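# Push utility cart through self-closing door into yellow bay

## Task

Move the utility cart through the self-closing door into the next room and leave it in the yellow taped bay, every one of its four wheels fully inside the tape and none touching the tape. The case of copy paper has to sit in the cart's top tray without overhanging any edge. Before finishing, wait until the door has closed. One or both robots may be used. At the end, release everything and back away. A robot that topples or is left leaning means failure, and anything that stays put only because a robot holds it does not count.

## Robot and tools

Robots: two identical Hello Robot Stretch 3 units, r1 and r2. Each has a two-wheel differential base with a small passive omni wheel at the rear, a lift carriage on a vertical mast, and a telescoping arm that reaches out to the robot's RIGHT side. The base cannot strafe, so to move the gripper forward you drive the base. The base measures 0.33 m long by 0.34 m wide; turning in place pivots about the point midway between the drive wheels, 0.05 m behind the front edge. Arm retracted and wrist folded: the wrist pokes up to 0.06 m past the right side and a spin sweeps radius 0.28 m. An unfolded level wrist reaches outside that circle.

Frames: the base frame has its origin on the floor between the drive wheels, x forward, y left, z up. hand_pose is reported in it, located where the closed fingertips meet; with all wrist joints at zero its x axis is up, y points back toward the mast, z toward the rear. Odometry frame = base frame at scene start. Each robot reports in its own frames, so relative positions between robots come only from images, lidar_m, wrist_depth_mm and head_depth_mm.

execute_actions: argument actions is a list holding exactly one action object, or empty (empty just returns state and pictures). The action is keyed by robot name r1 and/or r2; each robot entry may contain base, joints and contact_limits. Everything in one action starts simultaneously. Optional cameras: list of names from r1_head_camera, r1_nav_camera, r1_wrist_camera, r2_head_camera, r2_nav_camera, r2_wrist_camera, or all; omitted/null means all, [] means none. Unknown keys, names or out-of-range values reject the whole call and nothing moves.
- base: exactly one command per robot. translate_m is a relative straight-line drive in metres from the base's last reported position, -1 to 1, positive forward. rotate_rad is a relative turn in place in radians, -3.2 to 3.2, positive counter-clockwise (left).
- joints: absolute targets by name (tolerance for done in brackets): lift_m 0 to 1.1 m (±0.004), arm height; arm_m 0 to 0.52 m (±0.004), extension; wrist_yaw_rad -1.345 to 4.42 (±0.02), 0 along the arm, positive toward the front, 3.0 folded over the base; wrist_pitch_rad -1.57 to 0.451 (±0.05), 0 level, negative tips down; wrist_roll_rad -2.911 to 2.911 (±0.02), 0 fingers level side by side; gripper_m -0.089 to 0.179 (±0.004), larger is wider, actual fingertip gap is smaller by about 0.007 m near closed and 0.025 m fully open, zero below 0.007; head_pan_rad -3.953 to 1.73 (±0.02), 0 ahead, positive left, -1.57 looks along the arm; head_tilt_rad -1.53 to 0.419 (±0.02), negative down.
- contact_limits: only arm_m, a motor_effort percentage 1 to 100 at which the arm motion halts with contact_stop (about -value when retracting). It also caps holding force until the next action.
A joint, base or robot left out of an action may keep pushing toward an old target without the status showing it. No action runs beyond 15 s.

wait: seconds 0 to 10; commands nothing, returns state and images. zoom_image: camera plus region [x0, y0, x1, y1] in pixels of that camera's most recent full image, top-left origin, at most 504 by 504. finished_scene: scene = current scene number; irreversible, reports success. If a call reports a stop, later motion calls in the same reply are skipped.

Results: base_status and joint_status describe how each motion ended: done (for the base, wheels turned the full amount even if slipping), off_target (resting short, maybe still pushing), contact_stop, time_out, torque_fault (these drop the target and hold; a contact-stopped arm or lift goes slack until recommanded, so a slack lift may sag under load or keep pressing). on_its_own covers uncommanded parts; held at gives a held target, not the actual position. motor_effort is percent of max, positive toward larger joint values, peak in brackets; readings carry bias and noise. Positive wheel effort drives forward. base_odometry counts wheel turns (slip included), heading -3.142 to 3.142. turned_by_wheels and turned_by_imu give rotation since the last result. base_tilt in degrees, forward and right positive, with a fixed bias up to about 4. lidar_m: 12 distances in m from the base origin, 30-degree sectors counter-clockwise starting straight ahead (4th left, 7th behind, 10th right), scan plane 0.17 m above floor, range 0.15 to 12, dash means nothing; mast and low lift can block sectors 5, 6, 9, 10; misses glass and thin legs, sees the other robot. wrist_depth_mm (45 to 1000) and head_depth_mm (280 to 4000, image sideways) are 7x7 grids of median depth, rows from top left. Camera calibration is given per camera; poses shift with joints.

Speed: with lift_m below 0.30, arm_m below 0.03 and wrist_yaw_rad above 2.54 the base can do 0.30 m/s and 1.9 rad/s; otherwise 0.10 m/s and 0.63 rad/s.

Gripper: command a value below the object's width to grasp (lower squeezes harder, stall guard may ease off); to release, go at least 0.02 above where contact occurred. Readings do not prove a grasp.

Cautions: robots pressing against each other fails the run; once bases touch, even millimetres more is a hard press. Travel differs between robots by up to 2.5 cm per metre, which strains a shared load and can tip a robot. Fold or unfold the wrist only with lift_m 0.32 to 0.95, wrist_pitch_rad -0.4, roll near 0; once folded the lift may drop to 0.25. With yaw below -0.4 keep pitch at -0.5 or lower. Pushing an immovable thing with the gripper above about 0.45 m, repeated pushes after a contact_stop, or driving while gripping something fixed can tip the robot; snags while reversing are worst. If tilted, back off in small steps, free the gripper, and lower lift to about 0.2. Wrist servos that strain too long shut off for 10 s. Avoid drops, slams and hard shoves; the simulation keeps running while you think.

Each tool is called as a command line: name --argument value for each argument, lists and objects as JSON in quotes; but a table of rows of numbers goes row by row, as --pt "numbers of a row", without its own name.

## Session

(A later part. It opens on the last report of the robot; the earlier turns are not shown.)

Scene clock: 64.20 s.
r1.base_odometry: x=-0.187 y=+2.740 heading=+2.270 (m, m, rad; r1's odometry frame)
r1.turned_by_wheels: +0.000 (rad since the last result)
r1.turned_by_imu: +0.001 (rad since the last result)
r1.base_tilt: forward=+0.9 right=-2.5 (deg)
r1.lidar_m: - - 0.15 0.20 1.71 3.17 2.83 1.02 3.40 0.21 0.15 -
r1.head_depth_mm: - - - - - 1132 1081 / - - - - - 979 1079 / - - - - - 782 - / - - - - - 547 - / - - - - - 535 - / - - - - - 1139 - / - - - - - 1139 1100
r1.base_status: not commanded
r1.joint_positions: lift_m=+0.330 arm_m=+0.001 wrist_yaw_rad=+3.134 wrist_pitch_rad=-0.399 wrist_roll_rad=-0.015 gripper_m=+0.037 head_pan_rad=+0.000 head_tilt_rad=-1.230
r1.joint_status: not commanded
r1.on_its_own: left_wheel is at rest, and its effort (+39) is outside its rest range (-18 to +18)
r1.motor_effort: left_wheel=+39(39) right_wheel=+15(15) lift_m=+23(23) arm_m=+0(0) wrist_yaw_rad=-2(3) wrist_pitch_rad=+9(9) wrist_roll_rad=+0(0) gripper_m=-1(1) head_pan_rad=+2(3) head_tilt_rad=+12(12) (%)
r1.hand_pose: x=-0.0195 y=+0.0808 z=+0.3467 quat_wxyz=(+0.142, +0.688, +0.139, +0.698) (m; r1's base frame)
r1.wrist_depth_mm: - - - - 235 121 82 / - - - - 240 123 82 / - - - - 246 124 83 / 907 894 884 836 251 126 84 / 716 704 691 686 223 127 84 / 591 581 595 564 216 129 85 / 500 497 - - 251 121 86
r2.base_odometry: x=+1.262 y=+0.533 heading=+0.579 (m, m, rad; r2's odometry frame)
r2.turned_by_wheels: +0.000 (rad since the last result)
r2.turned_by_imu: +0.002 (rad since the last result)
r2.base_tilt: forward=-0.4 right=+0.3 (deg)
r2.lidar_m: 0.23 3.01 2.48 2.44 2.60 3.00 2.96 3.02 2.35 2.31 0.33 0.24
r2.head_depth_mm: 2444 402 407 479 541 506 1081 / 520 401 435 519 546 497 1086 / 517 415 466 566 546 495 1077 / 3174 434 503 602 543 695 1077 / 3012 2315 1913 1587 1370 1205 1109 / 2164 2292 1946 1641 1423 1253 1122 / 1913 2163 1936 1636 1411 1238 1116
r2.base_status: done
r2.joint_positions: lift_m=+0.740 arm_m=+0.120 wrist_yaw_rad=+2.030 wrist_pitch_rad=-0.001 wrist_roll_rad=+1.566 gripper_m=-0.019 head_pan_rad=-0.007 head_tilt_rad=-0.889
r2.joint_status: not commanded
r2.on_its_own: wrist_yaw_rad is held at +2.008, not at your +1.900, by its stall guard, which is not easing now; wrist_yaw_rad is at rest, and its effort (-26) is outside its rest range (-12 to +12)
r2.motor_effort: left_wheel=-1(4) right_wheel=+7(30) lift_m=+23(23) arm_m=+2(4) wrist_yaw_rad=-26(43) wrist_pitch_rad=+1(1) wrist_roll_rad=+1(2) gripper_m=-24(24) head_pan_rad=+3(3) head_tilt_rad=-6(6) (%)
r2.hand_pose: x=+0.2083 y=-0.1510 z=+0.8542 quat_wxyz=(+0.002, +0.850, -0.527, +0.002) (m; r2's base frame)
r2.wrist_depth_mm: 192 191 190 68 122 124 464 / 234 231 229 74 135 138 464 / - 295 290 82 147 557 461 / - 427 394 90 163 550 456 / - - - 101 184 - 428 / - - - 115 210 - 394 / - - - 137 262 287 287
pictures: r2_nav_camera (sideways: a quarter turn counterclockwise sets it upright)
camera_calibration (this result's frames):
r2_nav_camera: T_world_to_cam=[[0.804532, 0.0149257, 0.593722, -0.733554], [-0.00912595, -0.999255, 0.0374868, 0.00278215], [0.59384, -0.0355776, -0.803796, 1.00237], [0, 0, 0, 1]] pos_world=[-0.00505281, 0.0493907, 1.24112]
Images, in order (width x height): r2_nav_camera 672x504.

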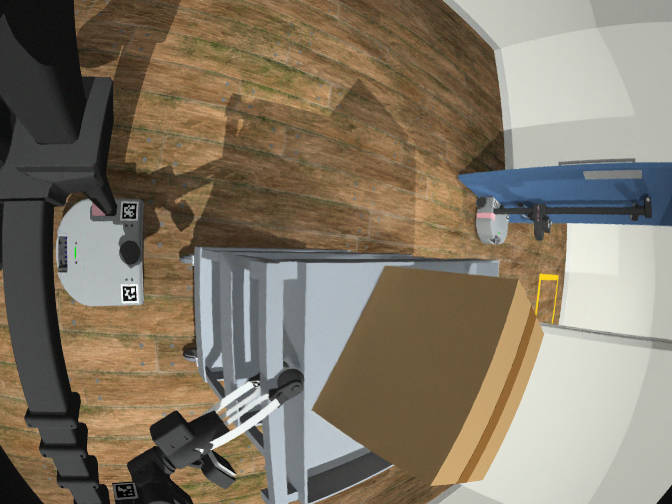

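execute_actions --actions '[{"r1":{"base":{"translate_m":-0.005}},"r2":{"base":{"rotate_rad":-0.085}}}]' --cameras '[]'

execute_actions --actions '[{"r2":{"base":{"translate_m":0.4}}}]' --cameras '["r2_nav_camera"]'

Scene clock: 67.80 s.
r1.base_odometry: x=-0.184 y=+2.737 heading=+2.270 (m, m, rad; r1's odometry frame)
r1.turned_by_wheels: +0.000 (rad since the last result)
r1.turned_by_imu: +0.000 (rad since the last result)
r1.base_tilt: forward=+0.8 right=-2.6 (deg)
r1.lidar_m: - - 0.15 0.19 1.71 3.17 2.83 1.01 3.38 0.22 0.15 -
r1.head_depth_mm: - - - - - 1137 1082 / - - - - - 785 1083 / - - - - - 419 - / - - - - - 787 - / - - - - - 384 - / - - - - - 1131 - / - - - - - 1133 1104
r1.base_status: done
r1.joint_positions: lift_m=+0.330 arm_m=+0.001 wrist_yaw_rad=+3.132 wrist_pitch_rad=-0.399 wrist_roll_rad=-0.015 gripper_m=+0.037 head_pan_rad=-0.003 head_tilt_rad=-1.211
r1.joint_status: not commanded
r1.motor_effort: left_wheel=+8(26) right_wheel=+4(15) lift_m=+23(23) arm_m=+0(0) wrist_yaw_rad=-3(4) wrist_pitch_rad=+9(9) wrist_roll_rad=+0(0) gripper_m=-1(0) head_pan_rad=+4(5) head_tilt_rad=+5(12) (%)
r1.hand_pose: x=-0.0192 y=+0.0808 z=+0.3467 quat_wxyz=(+0.143, +0.688, +0.138, +0.698) (m; r1's base frame)
r1.wrist_depth_mm: - - - - 231 121 82 / - - - - 236 123 83 / - - - - 242 125 84 / 908 892 862 848 248 126 84 / 720 700 699 688 222 128 85 / 593 579 592 567 216 129 86 / 499 497 - - 249 122 86
r2.base_odometry: x=+1.262 y=+0.533 heading=+0.495 (m, m, rad; r2's odometry frame)
r2.turned_by_wheels: -0.084 (rad since the last result)
r2.turned_by_imu: -0.085 (rad since the last result)
r2.base_tilt: forward=-0.3 right=+0.2 (deg)
r2.lidar_m: 0.22 2.04 2.54 2.44 2.53 3.06 2.96 3.03 2.39 2.31 0.34 0.23
r2.head_depth_mm: 2556 401 402 478 541 764 1107 / 519 399 423 510 547 507 1096 / 515 405 446 546 545 483 1085 / 3176 417 474 586 543 454 1073 / 3145 435 530 611 575 1214 1108 / 2990 2304 1956 1648 1416 1251 1112 / 2086 2221 1949 1646 1421 1250 1110
r2.base_status: done
r2.joint_positions: lift_m=+0.740 arm_m=+0.120 wrist_yaw_rad=+2.014 wrist_pitch_rad=+0.001 wrist_roll_rad=+1.567 gripper_m=-0.019 head_pan_rad=-0.007 head_tilt_rad=-0.889
r2.joint_status: not commanded
r2.on_its_own: wrist_yaw_rad is held at +2.008, not at your +1.900, by its stall guard, which is not easing now
r2.motor_effort: left_wheel=+9(16) right_wheel=-16(25) lift_m=+24(24) arm_m=+2(3) wrist_yaw_rad=-7(25) wrist_pitch_rad=+0(0) wrist_roll_rad=+1(2) gripper_m=-21(24) head_pan_rad=+2(3) head_tilt_rad=-6(6) (%)
r2.hand_pose: x=+0.2101 y=-0.1547 z=+0.8548 quat_wxyz=(+0.001, +0.845, -0.534, +0.002) (m; r2's base frame)
r2.wrist_depth_mm: 194 194 194 83 138 139 463 / 228 227 226 89 147 564 462 / 300 275 271 95 158 598 462 / - 345 342 103 171 585 459 / - - - 112 186 - 444 / - - - 122 205 - 404 / - - - 140 234 - -
pictures: none
No camera images: the call's "cameras" was empty. Leave "cameras" out to get every camera's image.

Scene clock: 72.80 s.
r1.base_odometry: x=-0.184 y=+2.737 heading=+2.270 (m, m, rad; r1's odometry frame)
r1.turned_by_wheels: +0.000 (rad since the last result)
r1.turned_by_imu: +0.001 (rad since the last result)
r1.base_tilt: forward=+0.9 right=-2.5 (deg)
r1.lidar_m: - - 0.15 0.19 1.29 1.36 2.82 1.01 3.36 0.22 0.15 -
r1.head_depth_mm: - - - - - 1140 1082 / - - - - - 786 1084 / - - - - - 421 - / - - - - - 784 - / - - - - - 385 - / - - - - - 1136 - / - - - - - 1135 1097
r1.base_status: not commanded
r1.joint_positions: lift_m=+0.330 arm_m=+0.001 wrist_yaw_rad=+3.132 wrist_pitch_rad=-0.399 wrist_roll_rad=-0.015 gripper_m=+0.037 head_pan_rad=-0.003 head_tilt_rad=-1.211
r1.joint_status: not commanded
r1.motor_effort: left_wheel=+8(8) right_wheel=+4(4) lift_m=+23(23) arm_m=+0(0) wrist_yaw_rad=-2(2) wrist_pitch_rad=+9(9) wrist_roll_rad=+0(0) gripper_m=-1(1) head_pan_rad=+4(4) head_tilt_rad=+4(5) (%)
r1.hand_pose: x=-0.0192 y=+0.0808 z=+0.3467 quat_wxyz=(+0.143, +0.688, +0.138, +0.698) (m; r1's base frame)
r1.wrist_depth_mm: - - - - 230 121 82 / - - - - 236 123 83 / - - - - 241 124 84 / 902 878 886 864 248 126 84 / 705 702 687 684 220 128 85 / 582 582 595 569 216 129 86 / 497 498 - - 250 122 86
r2.base_odometry: x=+1.614 y=+0.723 heading=+0.495 (m, m, rad; r2's odometry frame)
r2.turned_by_wheels: +0.000 (rad since the last result)
r2.turned_by_imu: +0.001 (rad since the last result)
r2.base_tilt: forward=-0.5 right=+0.3 (deg)
r2.lidar_m: 0.21 1.67 2.53 2.44 2.52 3.46 3.34 3.26 2.40 2.30 0.35 0.23
r2.head_depth_mm: 2169 401 397 474 542 776 1117 / 521 400 413 501 548 503 1107 / 517 398 433 531 547 472 1079 / 512 408 455 563 545 434 1026 / 3116 419 479 587 564 1192 1111 / 3079 2067 1910 1635 1424 1259 1121 / 1700 2015 1942 1641 1422 1250 1122
r2.base_status: done
r2.joint_positions: lift_m=+0.740 arm_m=+0.120 wrist_yaw_rad=+2.007 wrist_pitch_rad=+0.000 wrist_roll_rad=+1.567 gripper_m=-0.019 head_pan_rad=-0.007 head_tilt_rad=-0.889
r2.joint_status: not commanded
r2.on_its_own: wrist_yaw_rad is held at +2.008, not at your +1.900, by its stall guard, which is not easing now
r2.motor_effort: left_wheel=-1(16) right_wheel=+6(25) lift_m=+23(24) arm_m=+2(2) wrist_yaw_rad=+1(26) wrist_pitch_rad=+0(0) wrist_roll_rad=+1(1) gripper_m=-21(21) head_pan_rad=+3(2) head_tilt_rad=-6(6) (%)
r2.hand_pose: x=+0.2108 y=-0.1564 z=+0.8544 quat_wxyz=(+0.002, +0.843, -0.537, +0.002) (m; r2's base frame)
r2.wrist_depth_mm: 202 204 206 89 144 147 469 / 225 225 223 95 152 572 463 / 275 265 265 100 162 601 461 / - 323 323 107 173 621 455 / - - 410 115 185 - 452 / - - - 123 199 - 414 / - - - 135 222 - -
pictures: r2_nav_camera (sideways: a quarter turn counterclockwise sets it upright)
camera_calibration (this result's frames):
r2_nav_camera: T_world_to_cam=[[0.804534, 0.0149287, 0.593718, -0.733549], [-0.00912198, -0.999255, 0.0374868, 0.00278211], [0.593836, -0.0355753, -0.803799, 1.00237], [0, 0, 0, 1]] pos_world=[-0.00505329, 0.0493907, 1.24112]
Images, in order (width x height): r2_nav_camera 672x504.

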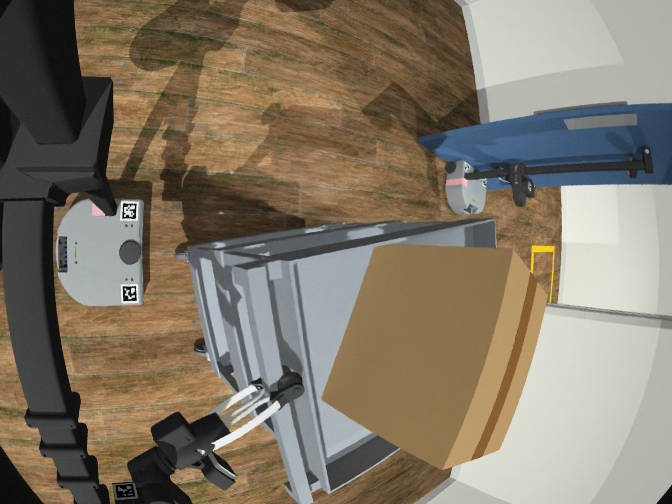

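execute_actions --actions '[{"r2":{"base":{"translate_m":0.4},"joints":{"arm_m":0.02}}}]' --cameras '["r2_nav_camera"]'

execute_actions --actions '[{"r2":{"base":{"translate_m":0.35}}}]' --cameras '["r2_nav_camera"]'

Scene clock: 80.50 s.
r1.base_odometry: x=-0.184 y=+2.737 heading=+2.270 (m, m, rad; r1's odometry frame)
r1.turned_by_wheels: +0.000 (rad since the last result)
r1.turned_by_imu: +0.001 (rad since the last result)
r1.base_tilt: forward=+0.8 right=-2.5 (deg)
r1.lidar_m: - - 0.15 0.19 0.85 0.91 2.82 1.01 3.39 0.22 0.15 -
r1.head_depth_mm: - - - - - 1140 1081 / - - - - - 785 1081 / - - - - - 421 - / - - - - - 785 - / - - - - - 384 - / - - - - - 1127 - / - - - - - 1123 1099
r1.base_status: not commanded
r1.joint_positions: lift_m=+0.330 arm_m=+0.001 wrist_yaw_rad=+3.132 wrist_pitch_rad=-0.399 wrist_roll_rad=-0.015 gripper_m=+0.037 head_pan_rad=-0.003 head_tilt_rad=-1.211
r1.joint_status: not commanded
r1.motor_effort: left_wheel=+8(8) right_wheel=+4(4) lift_m=+23(23) arm_m=+0(0) wrist_yaw_rad=-2(2) wrist_pitch_rad=+9(9) wrist_roll_rad=+0(0) gripper_m=-1(1) head_pan_rad=+4(4) head_tilt_rad=+5(5) (%)
r1.hand_pose: x=-0.0192 y=+0.0808 z=+0.3467 quat_wxyz=(+0.143, +0.688, +0.138, +0.698) (m; r1's base frame)
r1.wrist_depth_mm: - - - - 230 121 82 / - - - - 236 123 83 / 729 - - - 242 124 84 / 908 883 883 850 248 126 84 / 715 698 700 680 221 127 85 / 585 578 597 568 215 129 86 / 497 499 - - 249 122 86
r2.base_odometry: x=+1.966 y=+0.913 heading=+0.495 (m, m, rad; r2's odometry frame)
r2.turned_by_wheels: +0.000 (rad since the last result)
r2.turned_by_imu: +0.003 (rad since the last result)
r2.base_tilt: forward=-0.4 right=+0.3 (deg)
r2.lidar_m: 0.22 0.23 2.53 2.44 2.53 3.45 3.72 3.27 2.39 2.30 0.33 0.23
r2.head_depth_mm: 1845 401 344 623 549 506 1133 / 1816 398 353 417 513 496 1050 / 1788 397 371 452 532 478 1098 / 510 395 398 492 544 467 1079 / 507 393 430 541 540 462 1031 / 3086 403 466 585 540 449 1089 / 2903 422 1636 1534 527 426 1108
r2.base_status: done
r2.joint_positions: lift_m=+0.740 arm_m=+0.020 wrist_yaw_rad=+2.109 wrist_pitch_rad=-0.001 wrist_roll_rad=+1.568 gripper_m=-0.019 head_pan_rad=-0.007 head_tilt_rad=-0.890
r2.joint_status: all done
r2.on_its_own: wrist_yaw_rad is held at +2.117, not at your +1.900, by its stall guard, which is not easing now
r2.motor_effort: left_wheel=+1(13) right_wheel=-4(27) lift_m=+23(23) arm_m=-2(9) wrist_yaw_rad=+8(57) wrist_pitch_rad=+1(1) wrist_roll_rad=+0(1) gripper_m=-21(23) head_pan_rad=+3(3) head_tilt_rad=-6(6) (%)
r2.hand_pose: x=+0.1985 y=-0.0337 z=+0.8542 quat_wxyz=(+0.002, +0.870, -0.493, +0.001) (m; r2's base frame)
r2.wrist_depth_mm: 196 195 193 69 122 125 466 / 239 237 236 75 136 139 464 / - 305 305 83 150 561 459 / - - 424 92 167 555 455 / - - - 104 189 - 418 / - - - 119 226 - - / - - - 145 273 287 286
pictures: r2_nav_camera (sideways: a quarter turn counterclockwise sets it upright)
camera_calibration (this result's frames):
r2_nav_camera: T_world_to_cam=[[0.804656, 0.0149424, 0.593553, -0.733334], [-0.00909623, -0.999256, 0.0374872, 0.00278139], [0.593671, -0.0355634, -0.803921, 1.00253], [0, 0, 0, 1]] pos_world=[-0.00506667, 0.0493905, 1.24112]
Images, in order (width x height): r2_nav_camera 672x504.

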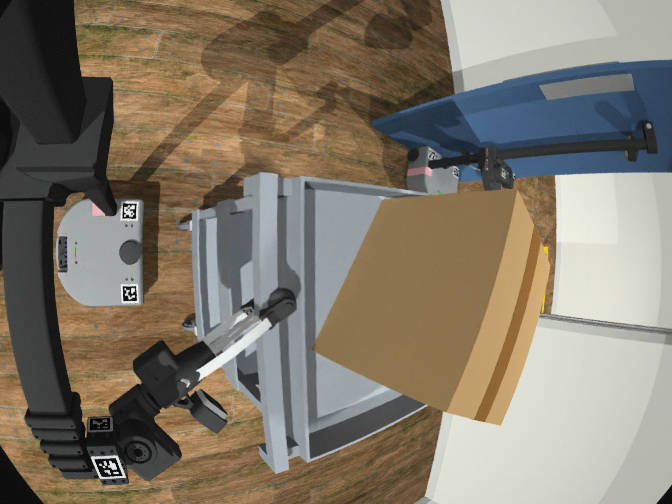

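Scene clock: 85.13 s.
r1.base_odometry: x=-0.184 y=+2.737 heading=+2.270 (m, m, rad; r1's odometry frame)
r1.turned_by_wheels: +0.000 (rad since the last result)
r1.turned_by_imu: +0.001 (rad since the last result)
r1.base_tilt: forward=+0.9 right=-2.5 (deg)
r1.lidar_m: - - 0.15 0.19 0.61 0.55 2.83 1.01 3.38 0.22 0.15 -
r1.head_depth_mm: - - - - - 1139 1079 / - - - - - 786 1082 / - - - - - 421 - / - - - - - 783 - / - - - - - 385 - / - - - - - 1126 - / - - - - - 1136 1098
r1.base_status: not commanded
r1.joint_positions: lift_m=+0.330 arm_m=+0.001 wrist_yaw_rad=+3.132 wrist_pitch_rad=-0.399 wrist_roll_rad=-0.015 gripper_m=+0.037 head_pan_rad=-0.003 head_tilt_rad=-1.211
r1.joint_status: not commanded
r1.motor_effort: left_wheel=+8(8) right_wheel=+4(4) lift_m=+23(23) arm_m=-1(0) wrist_yaw_rad=-2(2) wrist_pitch_rad=+9(9) wrist_roll_rad=+0(0) gripper_m=+1(1) head_pan_rad=+4(4) head_tilt_rad=+5(5) (%)
r1.hand_pose: x=-0.0192 y=+0.0808 z=+0.3467 quat_wxyz=(+0.143, +0.688, +0.138, +0.698) (m; r1's base frame)
r1.wrist_depth_mm: - - - - 230 121 82 / - - - - 236 123 83 / 831 - - - 241 124 84 / 484 841 873 849 248 126 84 / 503 705 695 678 222 128 85 / 588 583 600 569 215 129 86 / 500 497 - - 250 122 86
r2.base_odometry: x=+2.274 y=+1.079 heading=+0.495 (m, m, rad; r2's odometry frame)
r2.turned_by_wheels: +0.000 (rad since the last result)
r2.turned_by_imu: +0.002 (rad since the last result)
r2.base_tilt: forward=-0.3 right=+0.3 (deg)
r2.lidar_m: 0.21 0.22 2.40 2.44 2.54 3.46 4.07 3.24 2.39 2.30 0.31 0.22
r2.head_depth_mm: 1560 403 423 636 550 474 1145 / 1538 398 334 392 535 456 1048 / 3200 396 347 411 515 441 1081 / 3143 395 361 446 532 432 1031 / 506 392 388 489 540 430 1007 / 3065 389 421 540 541 431 1075 / 3087 399 458 563 528 429 1097
r2.base_status: done
r2.joint_positions: lift_m=+0.740 arm_m=+0.020 wrist_yaw_rad=+2.231 wrist_pitch_rad=-0.001 wrist_roll_rad=+1.568 gripper_m=-0.019 head_pan_rad=-0.007 head_tilt_rad=-0.890
r2.joint_status: not commanded
r2.on_its_own: wrist_yaw_rad is held at +2.228, not at your +1.900, by its stall guard, which is not easing now
r2.motor_effort: left_wheel=+2(12) right_wheel=+1(15) lift_m=+23(23) arm_m=-1(2) wrist_yaw_rad=-1(48) wrist_pitch_rad=+0(1) wrist_roll_rad=+1(1) gripper_m=-23(23) head_pan_rad=+3(3) head_tilt_rad=-6(6) (%)
r2.hand_pose: x=+0.1810 y=-0.0080 z=+0.8542 quat_wxyz=(+0.002, +0.898, -0.440, +0.001) (m; r2's base frame)
r2.wrist_depth_mm: 199 199 196 59 111 116 465 / 269 251 248 65 126 132 462 / - 347 339 73 145 499 457 / - - - 84 165 - 440 / - - - 97 194 - 401 / - - - 117 298 - 942 / - - - 153 - - 301
pictures: r2_nav_camera (sideways: a quarter turn counterclockwise sets it upright)
camera_calibration (this result's frames):
r2_nav_camera: T_world_to_cam=[[0.804749, 0.0149422, 0.593427, -0.733171], [-0.00908978, -0.999256, 0.0374876, 0.00278091], [0.593545, -0.0355622, -0.804014, 1.00265], [0, 0, 0, 1]] pos_world=[-0.00507622, 0.0493906, 1.24113]
Images, in order (width x height): r2_nav_camera 672x504.

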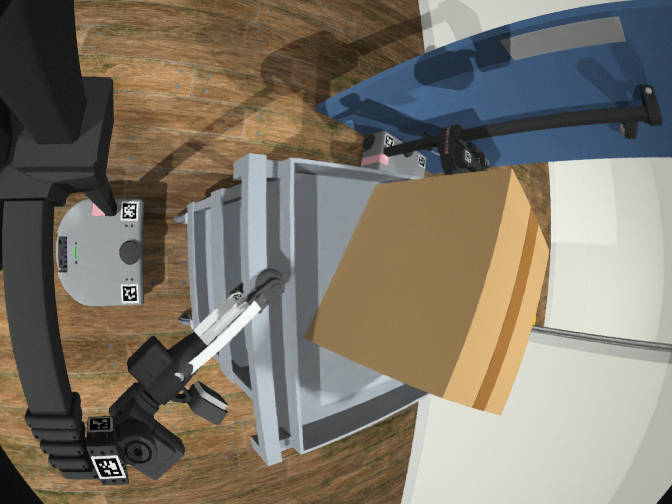

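execute_actions --actions '[{"r2":{"joints":{"arm_m":0.0,"wrist_yaw_rad":2.4}}}]' --cameras '[]'

execute_actions --actions '[{"r2":{"base":{"translate_m":0.35}}}]' --cameras '["r2_nav_camera"]'

Scene clock: 87.87 s.
r1.base_odometry: x=-0.184 y=+2.737 heading=+2.270 (m, m, rad; r1's odometry frame)
r1.turned_by_wheels: +0.000 (rad since the last result)
r1.turned_by_imu: +0.000 (rad since the last result)
r1.base_tilt: forward=+0.8 right=-2.4 (deg)
r1.lidar_m: - - 0.15 0.19 0.61 0.55 2.82 1.01 3.38 0.22 0.15 -
r1.head_depth_mm: - - - - - 1140 1084 / - - - - - 785 1085 / - - - - - 420 - / - - - - - 781 - / - - - - - 383 - / - - - - - 1128 - / - - - - - 1120 1099
r1.base_status: not commanded
r1.joint_positions: lift_m=+0.330 arm_m=+0.001 wrist_yaw_rad=+3.132 wrist_pitch_rad=-0.399 wrist_roll_rad=-0.015 gripper_m=+0.037 head_pan_rad=-0.003 head_tilt_rad=-1.211
r1.joint_status: not commanded
r1.motor_effort: left_wheel=+8(8) right_wheel=+4(4) lift_m=+23(23) arm_m=+0(0) wrist_yaw_rad=-2(1) wrist_pitch_rad=+9(9) wrist_roll_rad=+0(0) gripper_m=+0(1) head_pan_rad=+4(4) head_tilt_rad=+5(5) (%)
r1.hand_pose: x=-0.0192 y=+0.0808 z=+0.3467 quat_wxyz=(+0.143, +0.688, +0.138, +0.698) (m; r1's base frame)
r1.wrist_depth_mm: - - - - 231 121 82 / - - - - 236 123 83 / 838 976 - - 243 125 84 / 488 831 862 851 249 126 84 / 509 697 692 691 221 128 85 / 586 585 595 570 216 129 86 / 502 502 - - 250 122 86
r2.base_odometry: x=+2.274 y=+1.079 heading=+0.494 (m, m, rad; r2's odometry frame)
r2.turned_by_wheels: +0.000 (rad since the last result)
r2.turned_by_imu: +0.000 (rad since the last result)
r2.base_tilt: forward=-0.2 right=+0.2 (deg)
r2.lidar_m: 0.20 0.21 2.40 2.44 2.54 3.44 4.08 3.28 2.38 2.30 0.29 0.21
r2.head_depth_mm: 1570 402 520 623 549 436 1157 / 1549 397 325 403 546 434 1031 / 3162 395 332 381 494 439 1015 / 3168 394 348 418 523 435 975 / 506 392 366 461 538 455 1072 / 3099 389 399 514 538 446 991 / 3048 388 439 565 537 438 1093
r2.base_status: not commanded
r2.joint_positions: lift_m=+0.740 arm_m=+0.001 wrist_yaw_rad=+2.358 wrist_pitch_rad=-0.001 wrist_roll_rad=+1.569 gripper_m=-0.019 head_pan_rad=-0.007 head_tilt_rad=-0.890
r2.joint_status: wrist_yaw_rad off_target (ended at +2.358, target +2.400); the others done
r2.on_its_own: wrist_yaw_rad is at rest, and its effort (+49) is outside its rest range (-12 to +12)
r2.motor_effort: left_wheel=-8(10) right_wheel=-1(3) lift_m=+23(23) arm_m=-5(9) wrist_yaw_rad=+49(78) wrist_pitch_rad=+0(0) wrist_roll_rad=+0(0) gripper_m=-22(22) head_pan_rad=+3(3) head_tilt_rad=-6(6) (%)
r2.hand_pose: x=+0.1595 y=+0.0359 z=+0.8543 quat_wxyz=(+0.001, +0.924, -0.382, +0.001) (m; r2's base frame)
r2.wrist_depth_mm: 254 243 227 52 55 113 441 / - 338 330 59 122 133 463 / - - - 69 146 - 425 / - - - 82 179 - 401 / - - - 102 229 - 950 / - - - 136 - - 892 / - - - 249 - - -
pictures: none
No camera images: the call's "cameras" was empty. Leave "cameras" out to get every camera's image.

Scene clock: 92.37 s.
r1.base_odometry: x=-0.184 y=+2.737 heading=+2.270 (m, m, rad; r1's odometry frame)
r1.turned_by_wheels: +0.000 (rad since the last result)
r1.turned_by_imu: +0.001 (rad since the last result)
r1.base_tilt: forward=+0.8 right=-2.4 (deg)
r1.lidar_m: - - 0.15 0.19 0.55 0.33 0.32 1.01 3.39 0.22 0.15 -
r1.head_depth_mm: - - - - - 1137 1084 / - - - - - 786 1082 / - - - - - 421 - / - - - - - 785 - / - - - - - 384 - / - - - - - 1124 - / - - - - - 1129 1099
r1.base_status: not commanded
r1.joint_positions: lift_m=+0.330 arm_m=+0.001 wrist_yaw_rad=+3.132 wrist_pitch_rad=-0.399 wrist_roll_rad=-0.015 gripper_m=+0.037 head_pan_rad=-0.003 head_tilt_rad=-1.211
r1.joint_status: not commanded
r1.motor_effort: left_wheel=+8(8) right_wheel=+3(4) lift_m=+23(23) arm_m=-1(1) wrist_yaw_rad=-2(2) wrist_pitch_rad=+9(9) wrist_roll_rad=+0(0) gripper_m=+0(1) head_pan_rad=+4(4) head_tilt_rad=+5(5) (%)
r1.hand_pose: x=-0.0192 y=+0.0808 z=+0.3467 quat_wxyz=(+0.143, +0.688, +0.138, +0.698) (m; r1's base frame)
r1.wrist_depth_mm: - - - - 230 121 82 / - - - - 235 123 83 / 717 889 - - 242 124 83 / 603 793 877 856 248 126 84 / 447 702 695 691 222 128 85 / 406 577 597 569 216 129 86 / 484 496 - - 250 122 86
r2.base_odometry: x=+2.582 y=+1.245 heading=+0.494 (m, m, rad; r2's odometry frame)
r2.turned_by_wheels: +0.000 (rad since the last result)
r2.turned_by_imu: +0.003 (rad since the last result)
r2.base_tilt: forward=-0.3 right=+0.1 (deg)
r2.lidar_m: 0.16 0.17 0.23 2.44 2.53 3.46 4.43 3.24 2.38 2.30 0.23 0.17
r2.head_depth_mm: 1234 415 679 607 551 491 387 / 2941 399 333 477 547 490 380 / 3158 397 322 300 418 480 747 / 3197 394 320 327 427 478 743 / 3120 391 320 362 487 477 376 / 3128 389 334 403 519 476 937 / 3036 387 344 455 537 474 694
r2.base_status: done
r2.joint_positions: lift_m=+0.740 arm_m=+0.000 wrist_yaw_rad=+2.548 wrist_pitch_rad=+0.000 wrist_roll_rad=+1.569 gripper_m=-0.019 head_pan_rad=-0.007 head_tilt_rad=-0.890
r2.joint_status: not commanded
r2.on_its_own: wrist_yaw_rad is held at +2.542, not at your +2.400, by its stall guard, which is not easing now
r2.motor_effort: left_wheel=+2(23) right_wheel=-1(17) lift_m=+23(23) arm_m=-1(5) wrist_yaw_rad=-6(90) wrist_pitch_rad=+0(1) wrist_roll_rad=+0(0) gripper_m=-22(21) head_pan_rad=+3(2) head_tilt_rad=-5(6) (%)
r2.hand_pose: x=+0.1220 y=+0.0673 z=+0.8544 quat_wxyz=(+0.001, +0.956, -0.293, +0.001) (m; r2's base frame)
r2.wrist_depth_mm: 897 289 - - - - 93 / 869 868 - - - 112 404 / 820 852 854 - - 146 395 / 810 823 819 - 163 842 829 / - - - 58 236 298 300 / - - - 101 - - - / - - - - - - -
pictures: r2_nav_camera (sideways: a quarter turn counterclockwise sets it upright)
camera_calibration (this result's frames):
r2_nav_camera: T_world_to_cam=[[0.804952, 0.014941, 0.593152, -0.732814], [-0.00907682, -0.999256, 0.0374883, 0.00277989], [0.593271, -0.0355602, -0.804217, 1.00292], [0, 0, 0, 1]] pos_world=[-0.00509697, 0.0493907, 1.24113]
Images, in order (width x height): r2_nav_camera 672x504.

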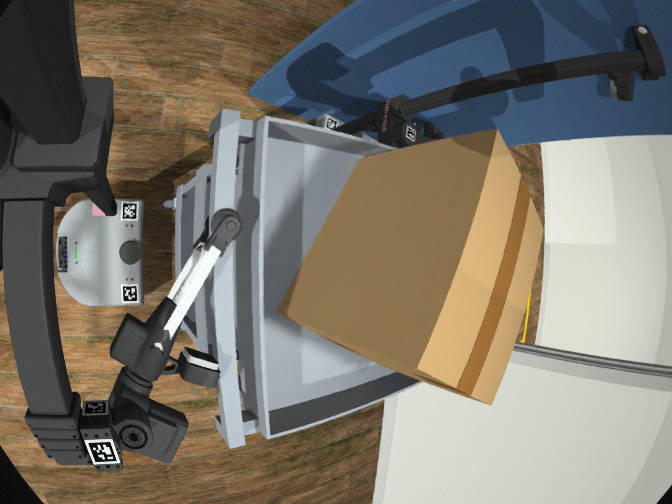

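execute_actions --actions '[{"r2":{"base":{"rotate_rad":-0.07}}}]' --cameras '[]'

execute_actions --actions '[{"r2":{"base":{"translate_m":0.35}}}]' --cameras '["r2_nav_camera","r1_nav_camera"]'

Scene clock: 95.03 s.
r1.base_odometry: x=-0.184 y=+2.737 heading=+2.270 (m, m, rad; r1's odometry frame)
r1.turned_by_wheels: +0.000 (rad since the last result)
r1.turned_by_imu: +0.000 (rad since the last result)
r1.base_tilt: forward=+0.8 right=-2.5 (deg)
r1.lidar_m: - - 0.15 0.19 0.55 0.34 0.32 1.01 3.36 0.22 0.15 -
r1.head_depth_mm: - - - - - 1135 1082 / - - - - - 788 1081 / - - - - - 421 - / - - - - - 784 - / - - - - - 384 - / - - - - - 1130 - / - - - - - 1127 1102
r1.base_status: not commanded
r1.joint_positions: lift_m=+0.330 arm_m=+0.001 wrist_yaw_rad=+3.132 wrist_pitch_rad=-0.399 wrist_roll_rad=-0.015 gripper_m=+0.037 head_pan_rad=-0.003 head_tilt_rad=-1.211
r1.joint_status: not commanded
r1.motor_effort: left_wheel=+8(8) right_wheel=+4(3) lift_m=+23(23) arm_m=-1(0) wrist_yaw_rad=-2(2) wrist_pitch_rad=+9(9) wrist_roll_rad=+0(0) gripper_m=-1(0) head_pan_rad=+4(5) head_tilt_rad=+4(5) (%)
r1.hand_pose: x=-0.0192 y=+0.0808 z=+0.3467 quat_wxyz=(+0.143, +0.688, +0.138, +0.698) (m; r1's base frame)
r1.wrist_depth_mm: - - - - 231 121 82 / - - - - 235 123 83 / 719 882 - - 242 124 83 / 600 805 884 853 248 126 84 / 444 698 702 695 222 128 85 / 405 587 601 571 216 129 86 / 484 501 - - 249 121 86
r2.base_odometry: x=+2.582 y=+1.245 heading=+0.425 (m, m, rad; r2's odometry frame)
r2.turned_by_wheels: -0.070 (rad since the last result)
r2.turned_by_imu: -0.070 (rad since the last result)
r2.base_tilt: forward=-0.3 right=+0.2 (deg)
r2.lidar_m: 0.16 0.16 0.21 2.44 2.50 3.24 4.43 3.52 2.44 2.30 0.25 0.17
r2.head_depth_mm: 1266 1453 1778 605 538 491 1089 / 1247 400 385 608 547 491 385 / 3165 397 322 317 515 488 745 / 3151 394 321 316 414 479 742 / 3141 391 319 343 460 477 372 / 3081 388 323 375 509 476 728 / 3106 386 332 413 526 473 431
r2.base_status: done
r2.joint_positions: lift_m=+0.740 arm_m=+0.000 wrist_yaw_rad=+2.568 wrist_pitch_rad=+0.000 wrist_roll_rad=+1.569 gripper_m=-0.019 head_pan_rad=-0.007 head_tilt_rad=-0.890
r2.joint_status: not commanded
r2.on_its_own: wrist_yaw_rad is held at +2.542, not at your +2.400, by its stall guard, which is still easing
r2.motor_effort: left_wheel=+8(13) right_wheel=-6(11) lift_m=+23(24) arm_m=-1(1) wrist_yaw_rad=-28(29) wrist_pitch_rad=+0(0) wrist_roll_rad=+0(0) gripper_m=-22(21) head_pan_rad=+3(3) head_tilt_rad=-6(5) (%)
r2.hand_pose: x=+0.1177 y=+0.0702 z=+0.8545 quat_wxyz=(+0.001, +0.959, -0.283, +0.001) (m; r2's base frame)
r2.wrist_depth_mm: 316 266 - - - 95 98 / 897 875 894 - - 112 421 / 859 858 841 - - 141 396 / 829 826 820 52 58 839 840 / - - - 70 234 296 303 / - - - 110 - - - / - - - - - - -
pictures: none
No camera images: the call's "cameras" was empty. Leave "cameras" out to get every camera's image.

Scene clock: 99.67 s.
r1.base_odometry: x=-0.184 y=+2.737 heading=+2.270 (m, m, rad; r1's odometry frame)
r1.turned_by_wheels: +0.000 (rad since the last result)
r1.turned_by_imu: +0.001 (rad since the last result)
r1.base_tilt: forward=+0.8 right=-2.5 (deg)
r1.lidar_m: - - 0.15 0.19 0.70 0.32 0.27 0.27 0.31 0.22 0.15 -
r1.head_depth_mm: - - - - - 1137 1079 / - - - - - 782 1081 / - - - - - 420 - / - - - - - 785 - / - - - - - 384 - / - - - - - 1130 - / - - - - - 1131 1104
r1.base_status: not commanded
r1.joint_positions: lift_m=+0.330 arm_m=+0.001 wrist_yaw_rad=+3.132 wrist_pitch_rad=-0.399 wrist_roll_rad=-0.015 gripper_m=+0.037 head_pan_rad=-0.003 head_tilt_rad=-1.211
r1.joint_status: not commanded
r1.motor_effort: left_wheel=+8(8) right_wheel=+2(3) lift_m=+23(23) arm_m=+0(0) wrist_yaw_rad=-1(2) wrist_pitch_rad=+9(9) wrist_roll_rad=+0(0) gripper_m=-1(1) head_pan_rad=+4(4) head_tilt_rad=+4(5) (%)
r1.hand_pose: x=-0.0192 y=+0.0808 z=+0.3467 quat_wxyz=(+0.143, +0.688, +0.138, +0.698) (m; r1's base frame)
r1.wrist_depth_mm: - - - - 230 121 82 / - - - - 236 123 83 / 579 - - - 242 124 83 / 517 846 870 858 248 126 84 / 445 699 692 685 221 127 85 / 410 588 595 572 216 129 86 / 486 500 - - 249 122 86
r2.base_odometry: x=+2.901 y=+1.390 heading=+0.425 (m, m, rad; r2's odometry frame)
r2.turned_by_wheels: +0.000 (rad since the last result)
r2.turned_by_imu: +0.002 (rad since the last result)
r2.base_tilt: forward=-0.3 right=+0.2 (deg)
r2.lidar_m: 0.15 0.15 0.17 0.68 2.52 3.29 4.77 3.45 2.42 2.28 0.24 0.15
r2.head_depth_mm: 908 1084 1305 1577 519 491 1086 / 2835 1057 1210 606 548 489 380 / 3178 397 339 450 535 480 720 / 3163 394 321 289 363 469 418 / 3152 392 319 291 383 476 395 / 3096 389 317 307 421 474 421 / 3042 386 316 330 466 472 430
r2.base_status: done
r2.joint_positions: lift_m=+0.740 arm_m=+0.000 wrist_yaw_rad=+2.696 wrist_pitch_rad=+0.000 wrist_roll_rad=+1.569 gripper_m=-0.019 head_pan_rad=-0.007 head_tilt_rad=-0.890
r2.joint_status: not commanded
r2.on_its_own: wrist_yaw_rad is held at +2.679, not at your +2.400, by its stall guard, which is not easing now; wrist_yaw_rad is at rest, and its effort (-20) is outside its rest range (-12 to +12)
r2.motor_effort: left_wheel=+4(23) right_wheel=+1(20) lift_m=+23(23) arm_m=+0(1) wrist_yaw_rad=-20(64) wrist_pitch_rad=+0(1) wrist_roll_rad=+0(0) gripper_m=-21(21) head_pan_rad=+3(2) head_tilt_rad=-5(5) (%)
r2.hand_pose: x=+0.0890 y=+0.0863 z=+0.8545 quat_wxyz=(+0.001, +0.975, -0.221, +0.001) (m; r2's base frame)
r2.wrist_depth_mm: 801 288 - - - - 93 / 772 752 - - - - 406 / 635 651 631 - - 145 393 / 744 759 753 - - 772 758 / 712 716 740 57 226 297 301 / 716 702 723 100 728 727 734 / - - - - - - -
pictures: r1_nav_camera (sideways: a quarter turn counterclockwise sets it upright), r2_nav_camera (sideways: a quarter turn counterclockwise sets it upright)
camera_calibration (this result's frames):
r1_nav_camera: T_world_to_cam=[[0.925297, 0.00551867, 0.379202, -0.456536], [0.0137201, -0.999727, -0.0189293, 0.0782518], [0.378994, 0.022718, -0.92512, 1.16089], [0, 0, 0, 1]] pos_world=[-0.0186118, 0.0543769, 1.24856]
r2_nav_camera: T_world_to_cam=[[0.805137, 0.0149448, 0.592901, -0.732487], [-0.00905873, -0.999256, 0.037489, 0.00277893], [0.59302, -0.0355547, -0.804403, 1.00316], [0, 0, 0, 1]] pos_world=[-0.00511628, 0.0493908, 1.24113]
Images, in order (width x height): r1_nav_camera 672x504, r2_nav_camera 672x504.

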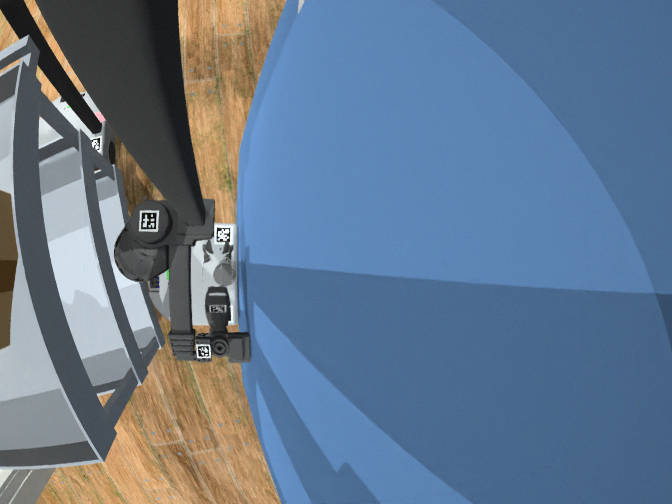

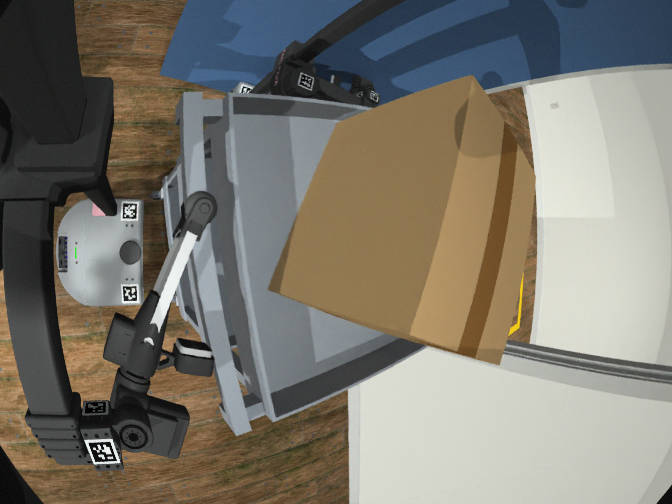

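execute_actions --actions '[{"r2":{"base":{"rotate_rad":0.08}}}]' --cameras '[]'

execute_actions --actions '[{"r2":{"base":{"translate_m":0.35},"joints":{"head_tilt_rad":-1.1}}}]' --cameras '["r2_nav_camera","r1_nav_camera"]'

Scene clock: 102.93 s.
r1.base_odometry: x=-0.184 y=+2.737 heading=+2.270 (m, m, rad; r1's odometry frame)
r1.turned_by_wheels: +0.000 (rad since the last result)
r1.turned_by_imu: +0.000 (rad since the last result)
r1.base_tilt: forward=+0.8 right=-2.5 (deg)
r1.lidar_m: - - 0.15 0.19 0.71 0.32 0.27 0.27 0.31 0.22 0.15 -
r1.head_depth_mm: - - - - - 1136 1080 / - - - - - 785 1081 / - - - - - 421 - / - - - - - 785 - / - - - - - 384 - / - - - - - 1123 - / - - - - - 1132 1098
r1.base_status: not commanded
r1.joint_positions: lift_m=+0.330 arm_m=+0.001 wrist_yaw_rad=+3.132 wrist_pitch_rad=-0.399 wrist_roll_rad=-0.015 gripper_m=+0.037 head_pan_rad=-0.003 head_tilt_rad=-1.211
r1.joint_status: not commanded
r1.motor_effort: left_wheel=+8(8) right_wheel=+1(1) lift_m=+23(23) arm_m=+0(0) wrist_yaw_rad=-2(2) wrist_pitch_rad=+9(9) wrist_roll_rad=+0(0) gripper_m=-1(0) head_pan_rad=+4(4) head_tilt_rad=+5(5) (%)
r1.hand_pose: x=-0.0192 y=+0.0808 z=+0.3467 quat_wxyz=(+0.143, +0.688, +0.138, +0.698) (m; r1's base frame)
r1.wrist_depth_mm: - - - - 230 121 82 / - - - - 236 123 83 / 699 - - - 241 124 83 / 582 852 878 859 249 126 84 / 437 700 699 682 222 127 85 / 414 579 591 568 215 129 86 / 491 500 - - 250 122 86
r2.base_odometry: x=+2.901 y=+1.390 heading=+0.504 (m, m, rad; r2's odometry frame)
r2.turned_by_wheels: +0.079 (rad since the last result)
r2.turned_by_imu: +0.080 (rad since the last result)
r2.base_tilt: forward=-0.4 right=+0.1 (deg)
r2.lidar_m: 0.15 0.15 0.20 0.68 2.57 3.56 4.79 3.20 2.35 2.28 0.23 0.16
r2.head_depth_mm: 967 1044 1251 600 529 492 387 / 3210 399 395 617 546 488 379 / 3183 397 323 318 516 480 733 / 3153 395 320 295 385 470 454 / 3097 392 319 318 428 475 434 / 3117 389 317 349 484 475 432 / 3104 386 325 384 517 474 401
r2.base_status: done
r2.joint_positions: lift_m=+0.740 arm_m=+0.000 wrist_yaw_rad=+2.637 wrist_pitch_rad=+0.000 wrist_roll_rad=+1.569 gripper_m=-0.019 head_pan_rad=-0.007 head_tilt_rad=-0.890
r2.joint_status: not commanded
r2.on_its_own: wrist_yaw_rad is held at +2.679, not at your +2.400, by its stall guard, which is still easing
r2.motor_effort: left_wheel=-11(12) right_wheel=+16(21) lift_m=+24(23) arm_m=+0(1) wrist_yaw_rad=+47(48) wrist_pitch_rad=+0(0) wrist_roll_rad=+0(0) gripper_m=-22(21) head_pan_rad=+3(3) head_tilt_rad=-5(5) (%)
r2.hand_pose: x=+0.1024 y=+0.0793 z=+0.8545 quat_wxyz=(+0.001, +0.968, -0.250, +0.001) (m; r2's base frame)
r2.wrist_depth_mm: 803 299 - - - - 94 / 744 773 - - - - 408 / 622 651 639 - - 148 390 / 726 746 738 - 166 769 776 / 720 717 730 59 268 297 300 / 704 711 708 108 712 710 724 / - - - - - - -
pictures: none
No camera images: the call's "cameras" was empty. Leave "cameras" out to get every camera's image.

Scene clock: 107.57 s.
r1.base_odometry: x=-0.184 y=+2.737 heading=+2.270 (m, m, rad; r1's odometry frame)
r1.turned_by_wheels: +0.000 (rad since the last result)
r1.turned_by_imu: +0.001 (rad since the last result)
r1.base_tilt: forward=+0.9 right=-2.5 (deg)
r1.lidar_m: - - 0.15 0.19 5.18 0.46 0.29 0.29 0.32 0.22 0.15 -
r1.head_depth_mm: - - - - - 1144 1081 / - - - - - 785 1083 / - - - - - 421 - / - - - - - 783 - / - - - - - 383 - / - - - - - 1128 - / - - - - - 1132 1100
r1.base_status: not commanded
r1.joint_positions: lift_m=+0.330 arm_m=+0.001 wrist_yaw_rad=+3.132 wrist_pitch_rad=-0.399 wrist_roll_rad=-0.015 gripper_m=+0.037 head_pan_rad=-0.003 head_tilt_rad=-1.211
r1.joint_status: not commanded
r1.motor_effort: left_wheel=+8(8) right_wheel=+2(2) lift_m=+23(23) arm_m=-1(0) wrist_yaw_rad=-3(2) wrist_pitch_rad=+9(9) wrist_roll_rad=+0(0) gripper_m=-1(0) head_pan_rad=+4(4) head_tilt_rad=+4(5) (%)
r1.hand_pose: x=-0.0192 y=+0.0808 z=+0.3467 quat_wxyz=(+0.143, +0.688, +0.138, +0.698) (m; r1's base frame)
r1.wrist_depth_mm: - - - - 230 121 82 / - - - - 237 123 83 / - - - - 242 125 83 / 913 880 860 861 250 126 84 / 711 697 697 679 221 128 85 / 569 581 604 567 215 129 86 / 471 494 - - 250 122 86
r2.base_odometry: x=+3.207 y=+1.559 heading=+0.504 (m, m, rad; r2's odometry frame)
r2.turned_by_wheels: +0.000 (rad since the last result)
r2.turned_by_imu: +0.001 (rad since the last result)
r2.base_tilt: forward=-0.3 right=+0.2 (deg)
r2.lidar_m: 0.15 0.15 0.18 0.48 0.69 3.53 5.07 3.19 2.36 2.29 0.24 0.16
r2.head_depth_mm: 2148 1842 935 527 483 1201 1140 / 347 586 596 549 504 404 - / 332 299 419 539 503 1142 - / 329 293 300 389 499 888 - / 326 292 311 422 490 394 - / 325 290 328 470 489 780 1112 / 322 291 354 513 487 637 1078
r2.base_status: done
r2.joint_positions: lift_m=+0.740 arm_m=+0.000 wrist_yaw_rad=+2.673 wrist_pitch_rad=+0.000 wrist_roll_rad=+1.569 gripper_m=-0.019 head_pan_rad=-0.007 head_tilt_rad=-1.087
r2.joint_status: all done
r2.on_its_own: wrist_yaw_rad is held at +2.669, not at your +2.400, by its stall guard, which is not easing now
r2.motor_effort: left_wheel=-1(7) right_wheel=+4(29) lift_m=+23(24) arm_m=-1(1) wrist_yaw_rad=-5(47) wrist_pitch_rad=+0(0) wrist_roll_rad=+0(0) gripper_m=-21(21) head_pan_rad=+3(3) head_tilt_rad=-7(27) (%)
r2.hand_pose: x=+0.0942 y=+0.0837 z=+0.8544 quat_wxyz=(+0.001, +0.973, -0.232, +0.001) (m; r2's base frame)
r2.wrist_depth_mm: 688 294 - - - - 93 / 683 681 - - - - 404 / 676 681 663 - - 147 388 / 655 671 662 - 109 526 599 / 558 661 660 58 238 295 299 / 641 640 642 103 660 493 382 / 632 634 634 629 633 423 401
pictures: r1_nav_camera (sideways: a quarter turn counterclockwise sets it upright), r2_nav_camera (sideways: a quarter turn counterclockwise sets it upright)
camera_calibration (this result's frames):
r1_nav_camera: T_world_to_cam=[[0.925297, 0.00551808, 0.379204, -0.456539], [0.0137195, -0.999727, -0.0189293, 0.0782518], [0.378996, 0.0227177, -0.925119, 1.16089], [0, 0, 0, 1]] pos_world=[-0.0186117, 0.0543769, 1.24856]
r2_nav_camera: T_world_to_cam=[[0.905408, 0.0142902, 0.424301, -0.513471], [-0.00165337, -0.999307, 0.0371842, 0.00314009], [0.424539, -0.0343684, -0.904757, 1.13462], [0, 0, 0, 1]] pos_world=[-0.016784, 0.0494706, 1.24431]
Images, in order (width x height): r1_nav_camera 672x504, r2_nav_camera 672x504.

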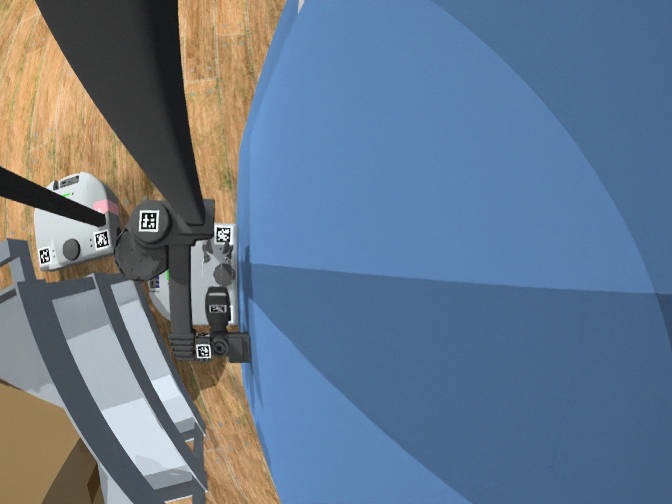

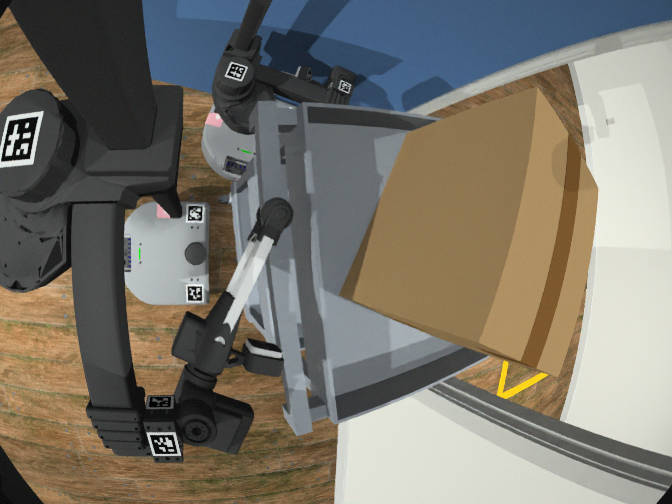

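Clearance looks ~7 cm.

execute_actions --actions '[{"r2":{"base":{"translate_m":0.6}}}]' --cameras '["r2_nav_camera"]'

Scene clock: 116.93 s.
r1.base_odometry: x=-0.184 y=+2.737 heading=+2.270 (m, m, rad; r1's odometry frame)
r1.turned_by_wheels: +0.000 (rad since the last result)
r1.turned_by_imu: +0.001 (rad since the last result)
r1.base_tilt: forward=+0.9 right=-2.5 (deg)
r1.lidar_m: - - 0.15 0.19 5.14 3.17 2.83 1.01 0.49 0.22 0.15 -
r1.head_depth_mm: - - - - - 1141 1076 / - - - - - 788 1087 / - - - - - 420 - / - - - - - 782 - / - - - - - 384 - / - - - - - 1131 - / - - - - - 1127 1101
r1.base_status: not commanded
r1.joint_positions: lift_m=+0.330 arm_m=+0.001 wrist_yaw_rad=+3.132 wrist_pitch_rad=-0.399 wrist_roll_rad=-0.015 gripper_m=+0.037 head_pan_rad=-0.003 head_tilt_rad=-1.211
r1.joint_status: not commanded
r1.motor_effort: left_wheel=+8(8) right_wheel=+2(3) lift_m=+23(23) arm_m=+0(0) wrist_yaw_rad=-2(2) wrist_pitch_rad=+9(9) wrist_roll_rad=+0(0) gripper_m=-1(1) head_pan_rad=+4(4) head_tilt_rad=+5(5) (%)
r1.hand_pose: x=-0.0192 y=+0.0808 z=+0.3467 quat_wxyz=(+0.143, +0.688, +0.138, +0.698) (m; r1's base frame)
r1.wrist_depth_mm: - - - - 231 121 82 / - - - - 238 123 83 / - - - - 242 125 83 / 908 880 863 855 248 126 84 / 711 697 690 683 222 127 85 / 590 581 595 561 216 129 86 / 497 498 - - 250 122 86
r2.base_odometry: x=+3.733 y=+1.848 heading=+0.504 (m, m, rad; r2's odometry frame)
r2.turned_by_wheels: +0.000 (rad since the last result)
r2.turned_by_imu: +0.002 (rad since the last result)
r2.base_tilt: forward=-0.3 right=+0.2 (deg)
r2.lidar_m: - 0.15 0.16 0.49 0.55 0.71 5.69 3.21 2.37 0.38 0.25 0.15
r2.head_depth_mm: 2118 1856 1639 514 456 1068 1134 / 2080 1836 583 546 511 418 - / 338 382 588 548 502 1131 - / 329 293 312 419 492 784 - / 326 291 298 379 489 483 - / 324 292 308 411 489 440 1111 / 322 290 316 449 487 440 1099
r2.base_status: done
r2.joint_positions: lift_m=+0.740 arm_m=+0.000 wrist_yaw_rad=+2.740 wrist_pitch_rad=+0.000 wrist_roll_rad=+1.569 gripper_m=-0.019 head_pan_rad=-0.007 head_tilt_rad=-1.087
r2.joint_status: not commanded
r2.on_its_own: wrist_yaw_rad is held at +2.718, not at your +2.400, by its stall guard, which is not easing now; wrist_yaw_rad is at rest, and its effort (-25) is outside its rest range (-12 to +12)
r2.motor_effort: left_wheel=+2(9) right_wheel=+3(20) lift_m=+23(23) arm_m=+0(1) wrist_yaw_rad=-25(36) wrist_pitch_rad=+0(0) wrist_roll_rad=+0(0) gripper_m=-21(22) head_pan_rad=+3(3) head_tilt_rad=-7(7) (%)
r2.hand_pose: x=+0.0788 y=+0.0909 z=+0.8545 quat_wxyz=(+0.001, +0.980, -0.199, +0.001) (m; r2's base frame)
r2.wrist_depth_mm: - 283 - - - - 93 / - - - - - 113 411 / - - - - - 143 396 / - - - 48 101 - - / 582 594 591 61 243 299 300 / 561 569 576 105 582 596 598 / 520 520 524 529 532 533 542
pictures: r2_nav_camera (sideways: a quarter turn counterclockwise sets it upright)
camera_calibration (this result's frames):
r2_nav_camera: T_world_to_cam=[[0.905458, 0.0142902, 0.424196, -0.513334], [-0.00164864, -0.999307, 0.0371836, 0.00314086], [0.424433, -0.0343675, -0.904807, 1.13469], [0, 0, 0, 1]] pos_world=[-0.0167907, 0.0494707, 1.24431]
Images, in order (width x height): r2_nav_camera 672x504.

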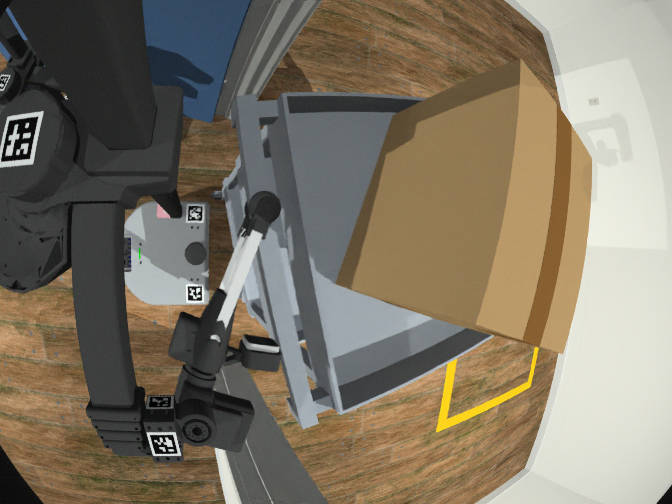

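execute_actions --actions '[{"r2":{"base":{"translate_m":1.0},"joints":{"arm_m":0.03}}}]' --cameras '["r2_nav_camera"]'

Scene clock: 130.53 s.
r1.base_odometry: x=-0.184 y=+2.737 heading=+2.270 (m, m, rad; r1's odometry frame)
r1.turned_by_wheels: +0.000 (rad since the last result)
r1.turned_by_imu: +0.002 (rad since the last result)
r1.base_tilt: forward=+0.8 right=-2.4 (deg)
r1.lidar_m: - - 0.15 0.19 5.15 3.15 2.82 1.01 3.38 0.22 0.15 -
r1.head_depth_mm: - - - - - 1140 1075 / - - - - - 784 1084 / - - - - - 420 - / - - - - - 781 - / - - - - - 384 - / - - - - - 1125 - / - - - - - 1129 1099
r1.base_status: not commanded
r1.joint_positions: lift_m=+0.330 arm_m=+0.001 wrist_yaw_rad=+3.132 wrist_pitch_rad=-0.399 wrist_roll_rad=-0.015 gripper_m=+0.037 head_pan_rad=-0.003 head_tilt_rad=-1.211
r1.joint_status: not commanded
r1.motor_effort: left_wheel=+8(8) right_wheel=+2(1) lift_m=+23(23) arm_m=+0(1) wrist_yaw_rad=-1(2) wrist_pitch_rad=+9(9) wrist_roll_rad=+0(0) gripper_m=-1(0) head_pan_rad=+4(4) head_tilt_rad=+5(5) (%)
r1.hand_pose: x=-0.0192 y=+0.0808 z=+0.3467 quat_wxyz=(+0.143, +0.688, +0.138, +0.698) (m; r1's base frame)
r1.wrist_depth_mm: - - - - 232 121 82 / - - - - 236 123 83 / - - - - 242 124 83 / 897 877 874 842 248 126 84 / 716 699 703 680 221 128 85 / 585 579 598 556 216 129 86 / 501 498 - - 250 122 86
r2.base_odometry: x=+4.608 y=+2.331 heading=+0.504 (m, m, rad; r2's odometry frame)
r2.turned_by_wheels: +0.000 (rad since the last result)
r2.turned_by_imu: +0.005 (rad since the last result)
r2.base_tilt: forward=-0.4 right=+0.1 (deg)
r2.lidar_m: - - 0.15 0.18 1.17 0.98 6.68 0.93 1.23 2.32 2.42 0.15
r2.head_depth_mm: 1994 1862 1643 1441 459 1217 1145 / 1993 1855 1639 533 510 404 - / 1994 1832 587 545 502 749 1149 / 335 303 587 528 487 460 - / 327 291 - 328 475 453 - / 325 291 - 330 477 459 - / 323 289 - 338 475 448 635
r2.base_status: done
r2.joint_positions: lift_m=+0.740 arm_m=+0.030 wrist_yaw_rad=+2.889 wrist_pitch_rad=+0.000 wrist_roll_rad=+1.569 gripper_m=-0.019 head_pan_rad=-0.007 head_tilt_rad=-1.088
r2.joint_status: all done
r2.on_its_own: wrist_yaw_rad is held at +2.877, not at your +2.400, by its stall guard, which is not easing now; wrist_yaw_rad is at rest, and its effort (-14) is outside its rest range (-12 to +12)
r2.motor_effort: left_wheel=+4(17) right_wheel=+0(28) lift_m=+23(23) arm_m=-2(6) wrist_yaw_rad=-14(71) wrist_pitch_rad=+0(1) wrist_roll_rad=+0(0) gripper_m=-21(21) head_pan_rad=+3(3) head_tilt_rad=-7(7) (%)
r2.hand_pose: x=+0.0427 y=+0.0730 z=+0.8545 quat_wxyz=(+0.001, +0.992, -0.126, +0.001) (m; r2's base frame)
r2.wrist_depth_mm: 320 265 - - - 96 98 / - - - - - 112 419 / - - - - - 141 400 / - - - 52 58 - - / - - - 71 234 299 299 / - - - 111 - - - / - - - - - - -
pictures: r2_nav_camera (sideways: a quarter turn counterclockwise sets it upright)
camera_calibration (this result's frames):
r2_nav_camera: T_world_to_cam=[[0.905692, 0.0143328, 0.423695, -0.512682], [-0.00157929, -0.999307, 0.0371807, 0.00314424], [0.423934, -0.0343434, -0.905042, 1.13499], [0, 0, 0, 1]] pos_world=[-0.016825, 0.0494698, 1.24432]
Images, in order (width x height): r2_nav_camera 672x504.

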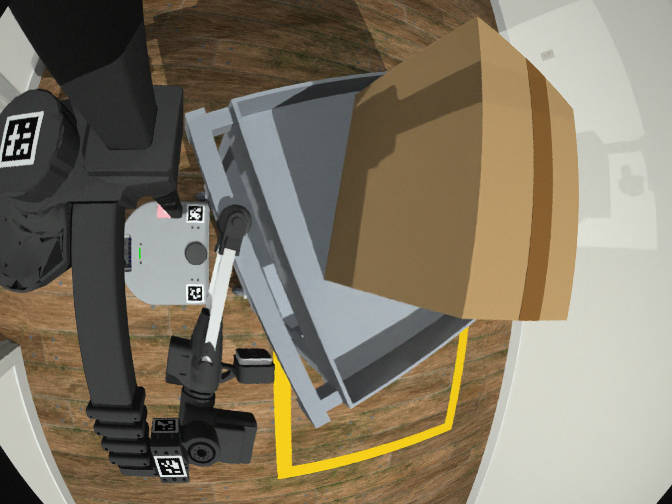

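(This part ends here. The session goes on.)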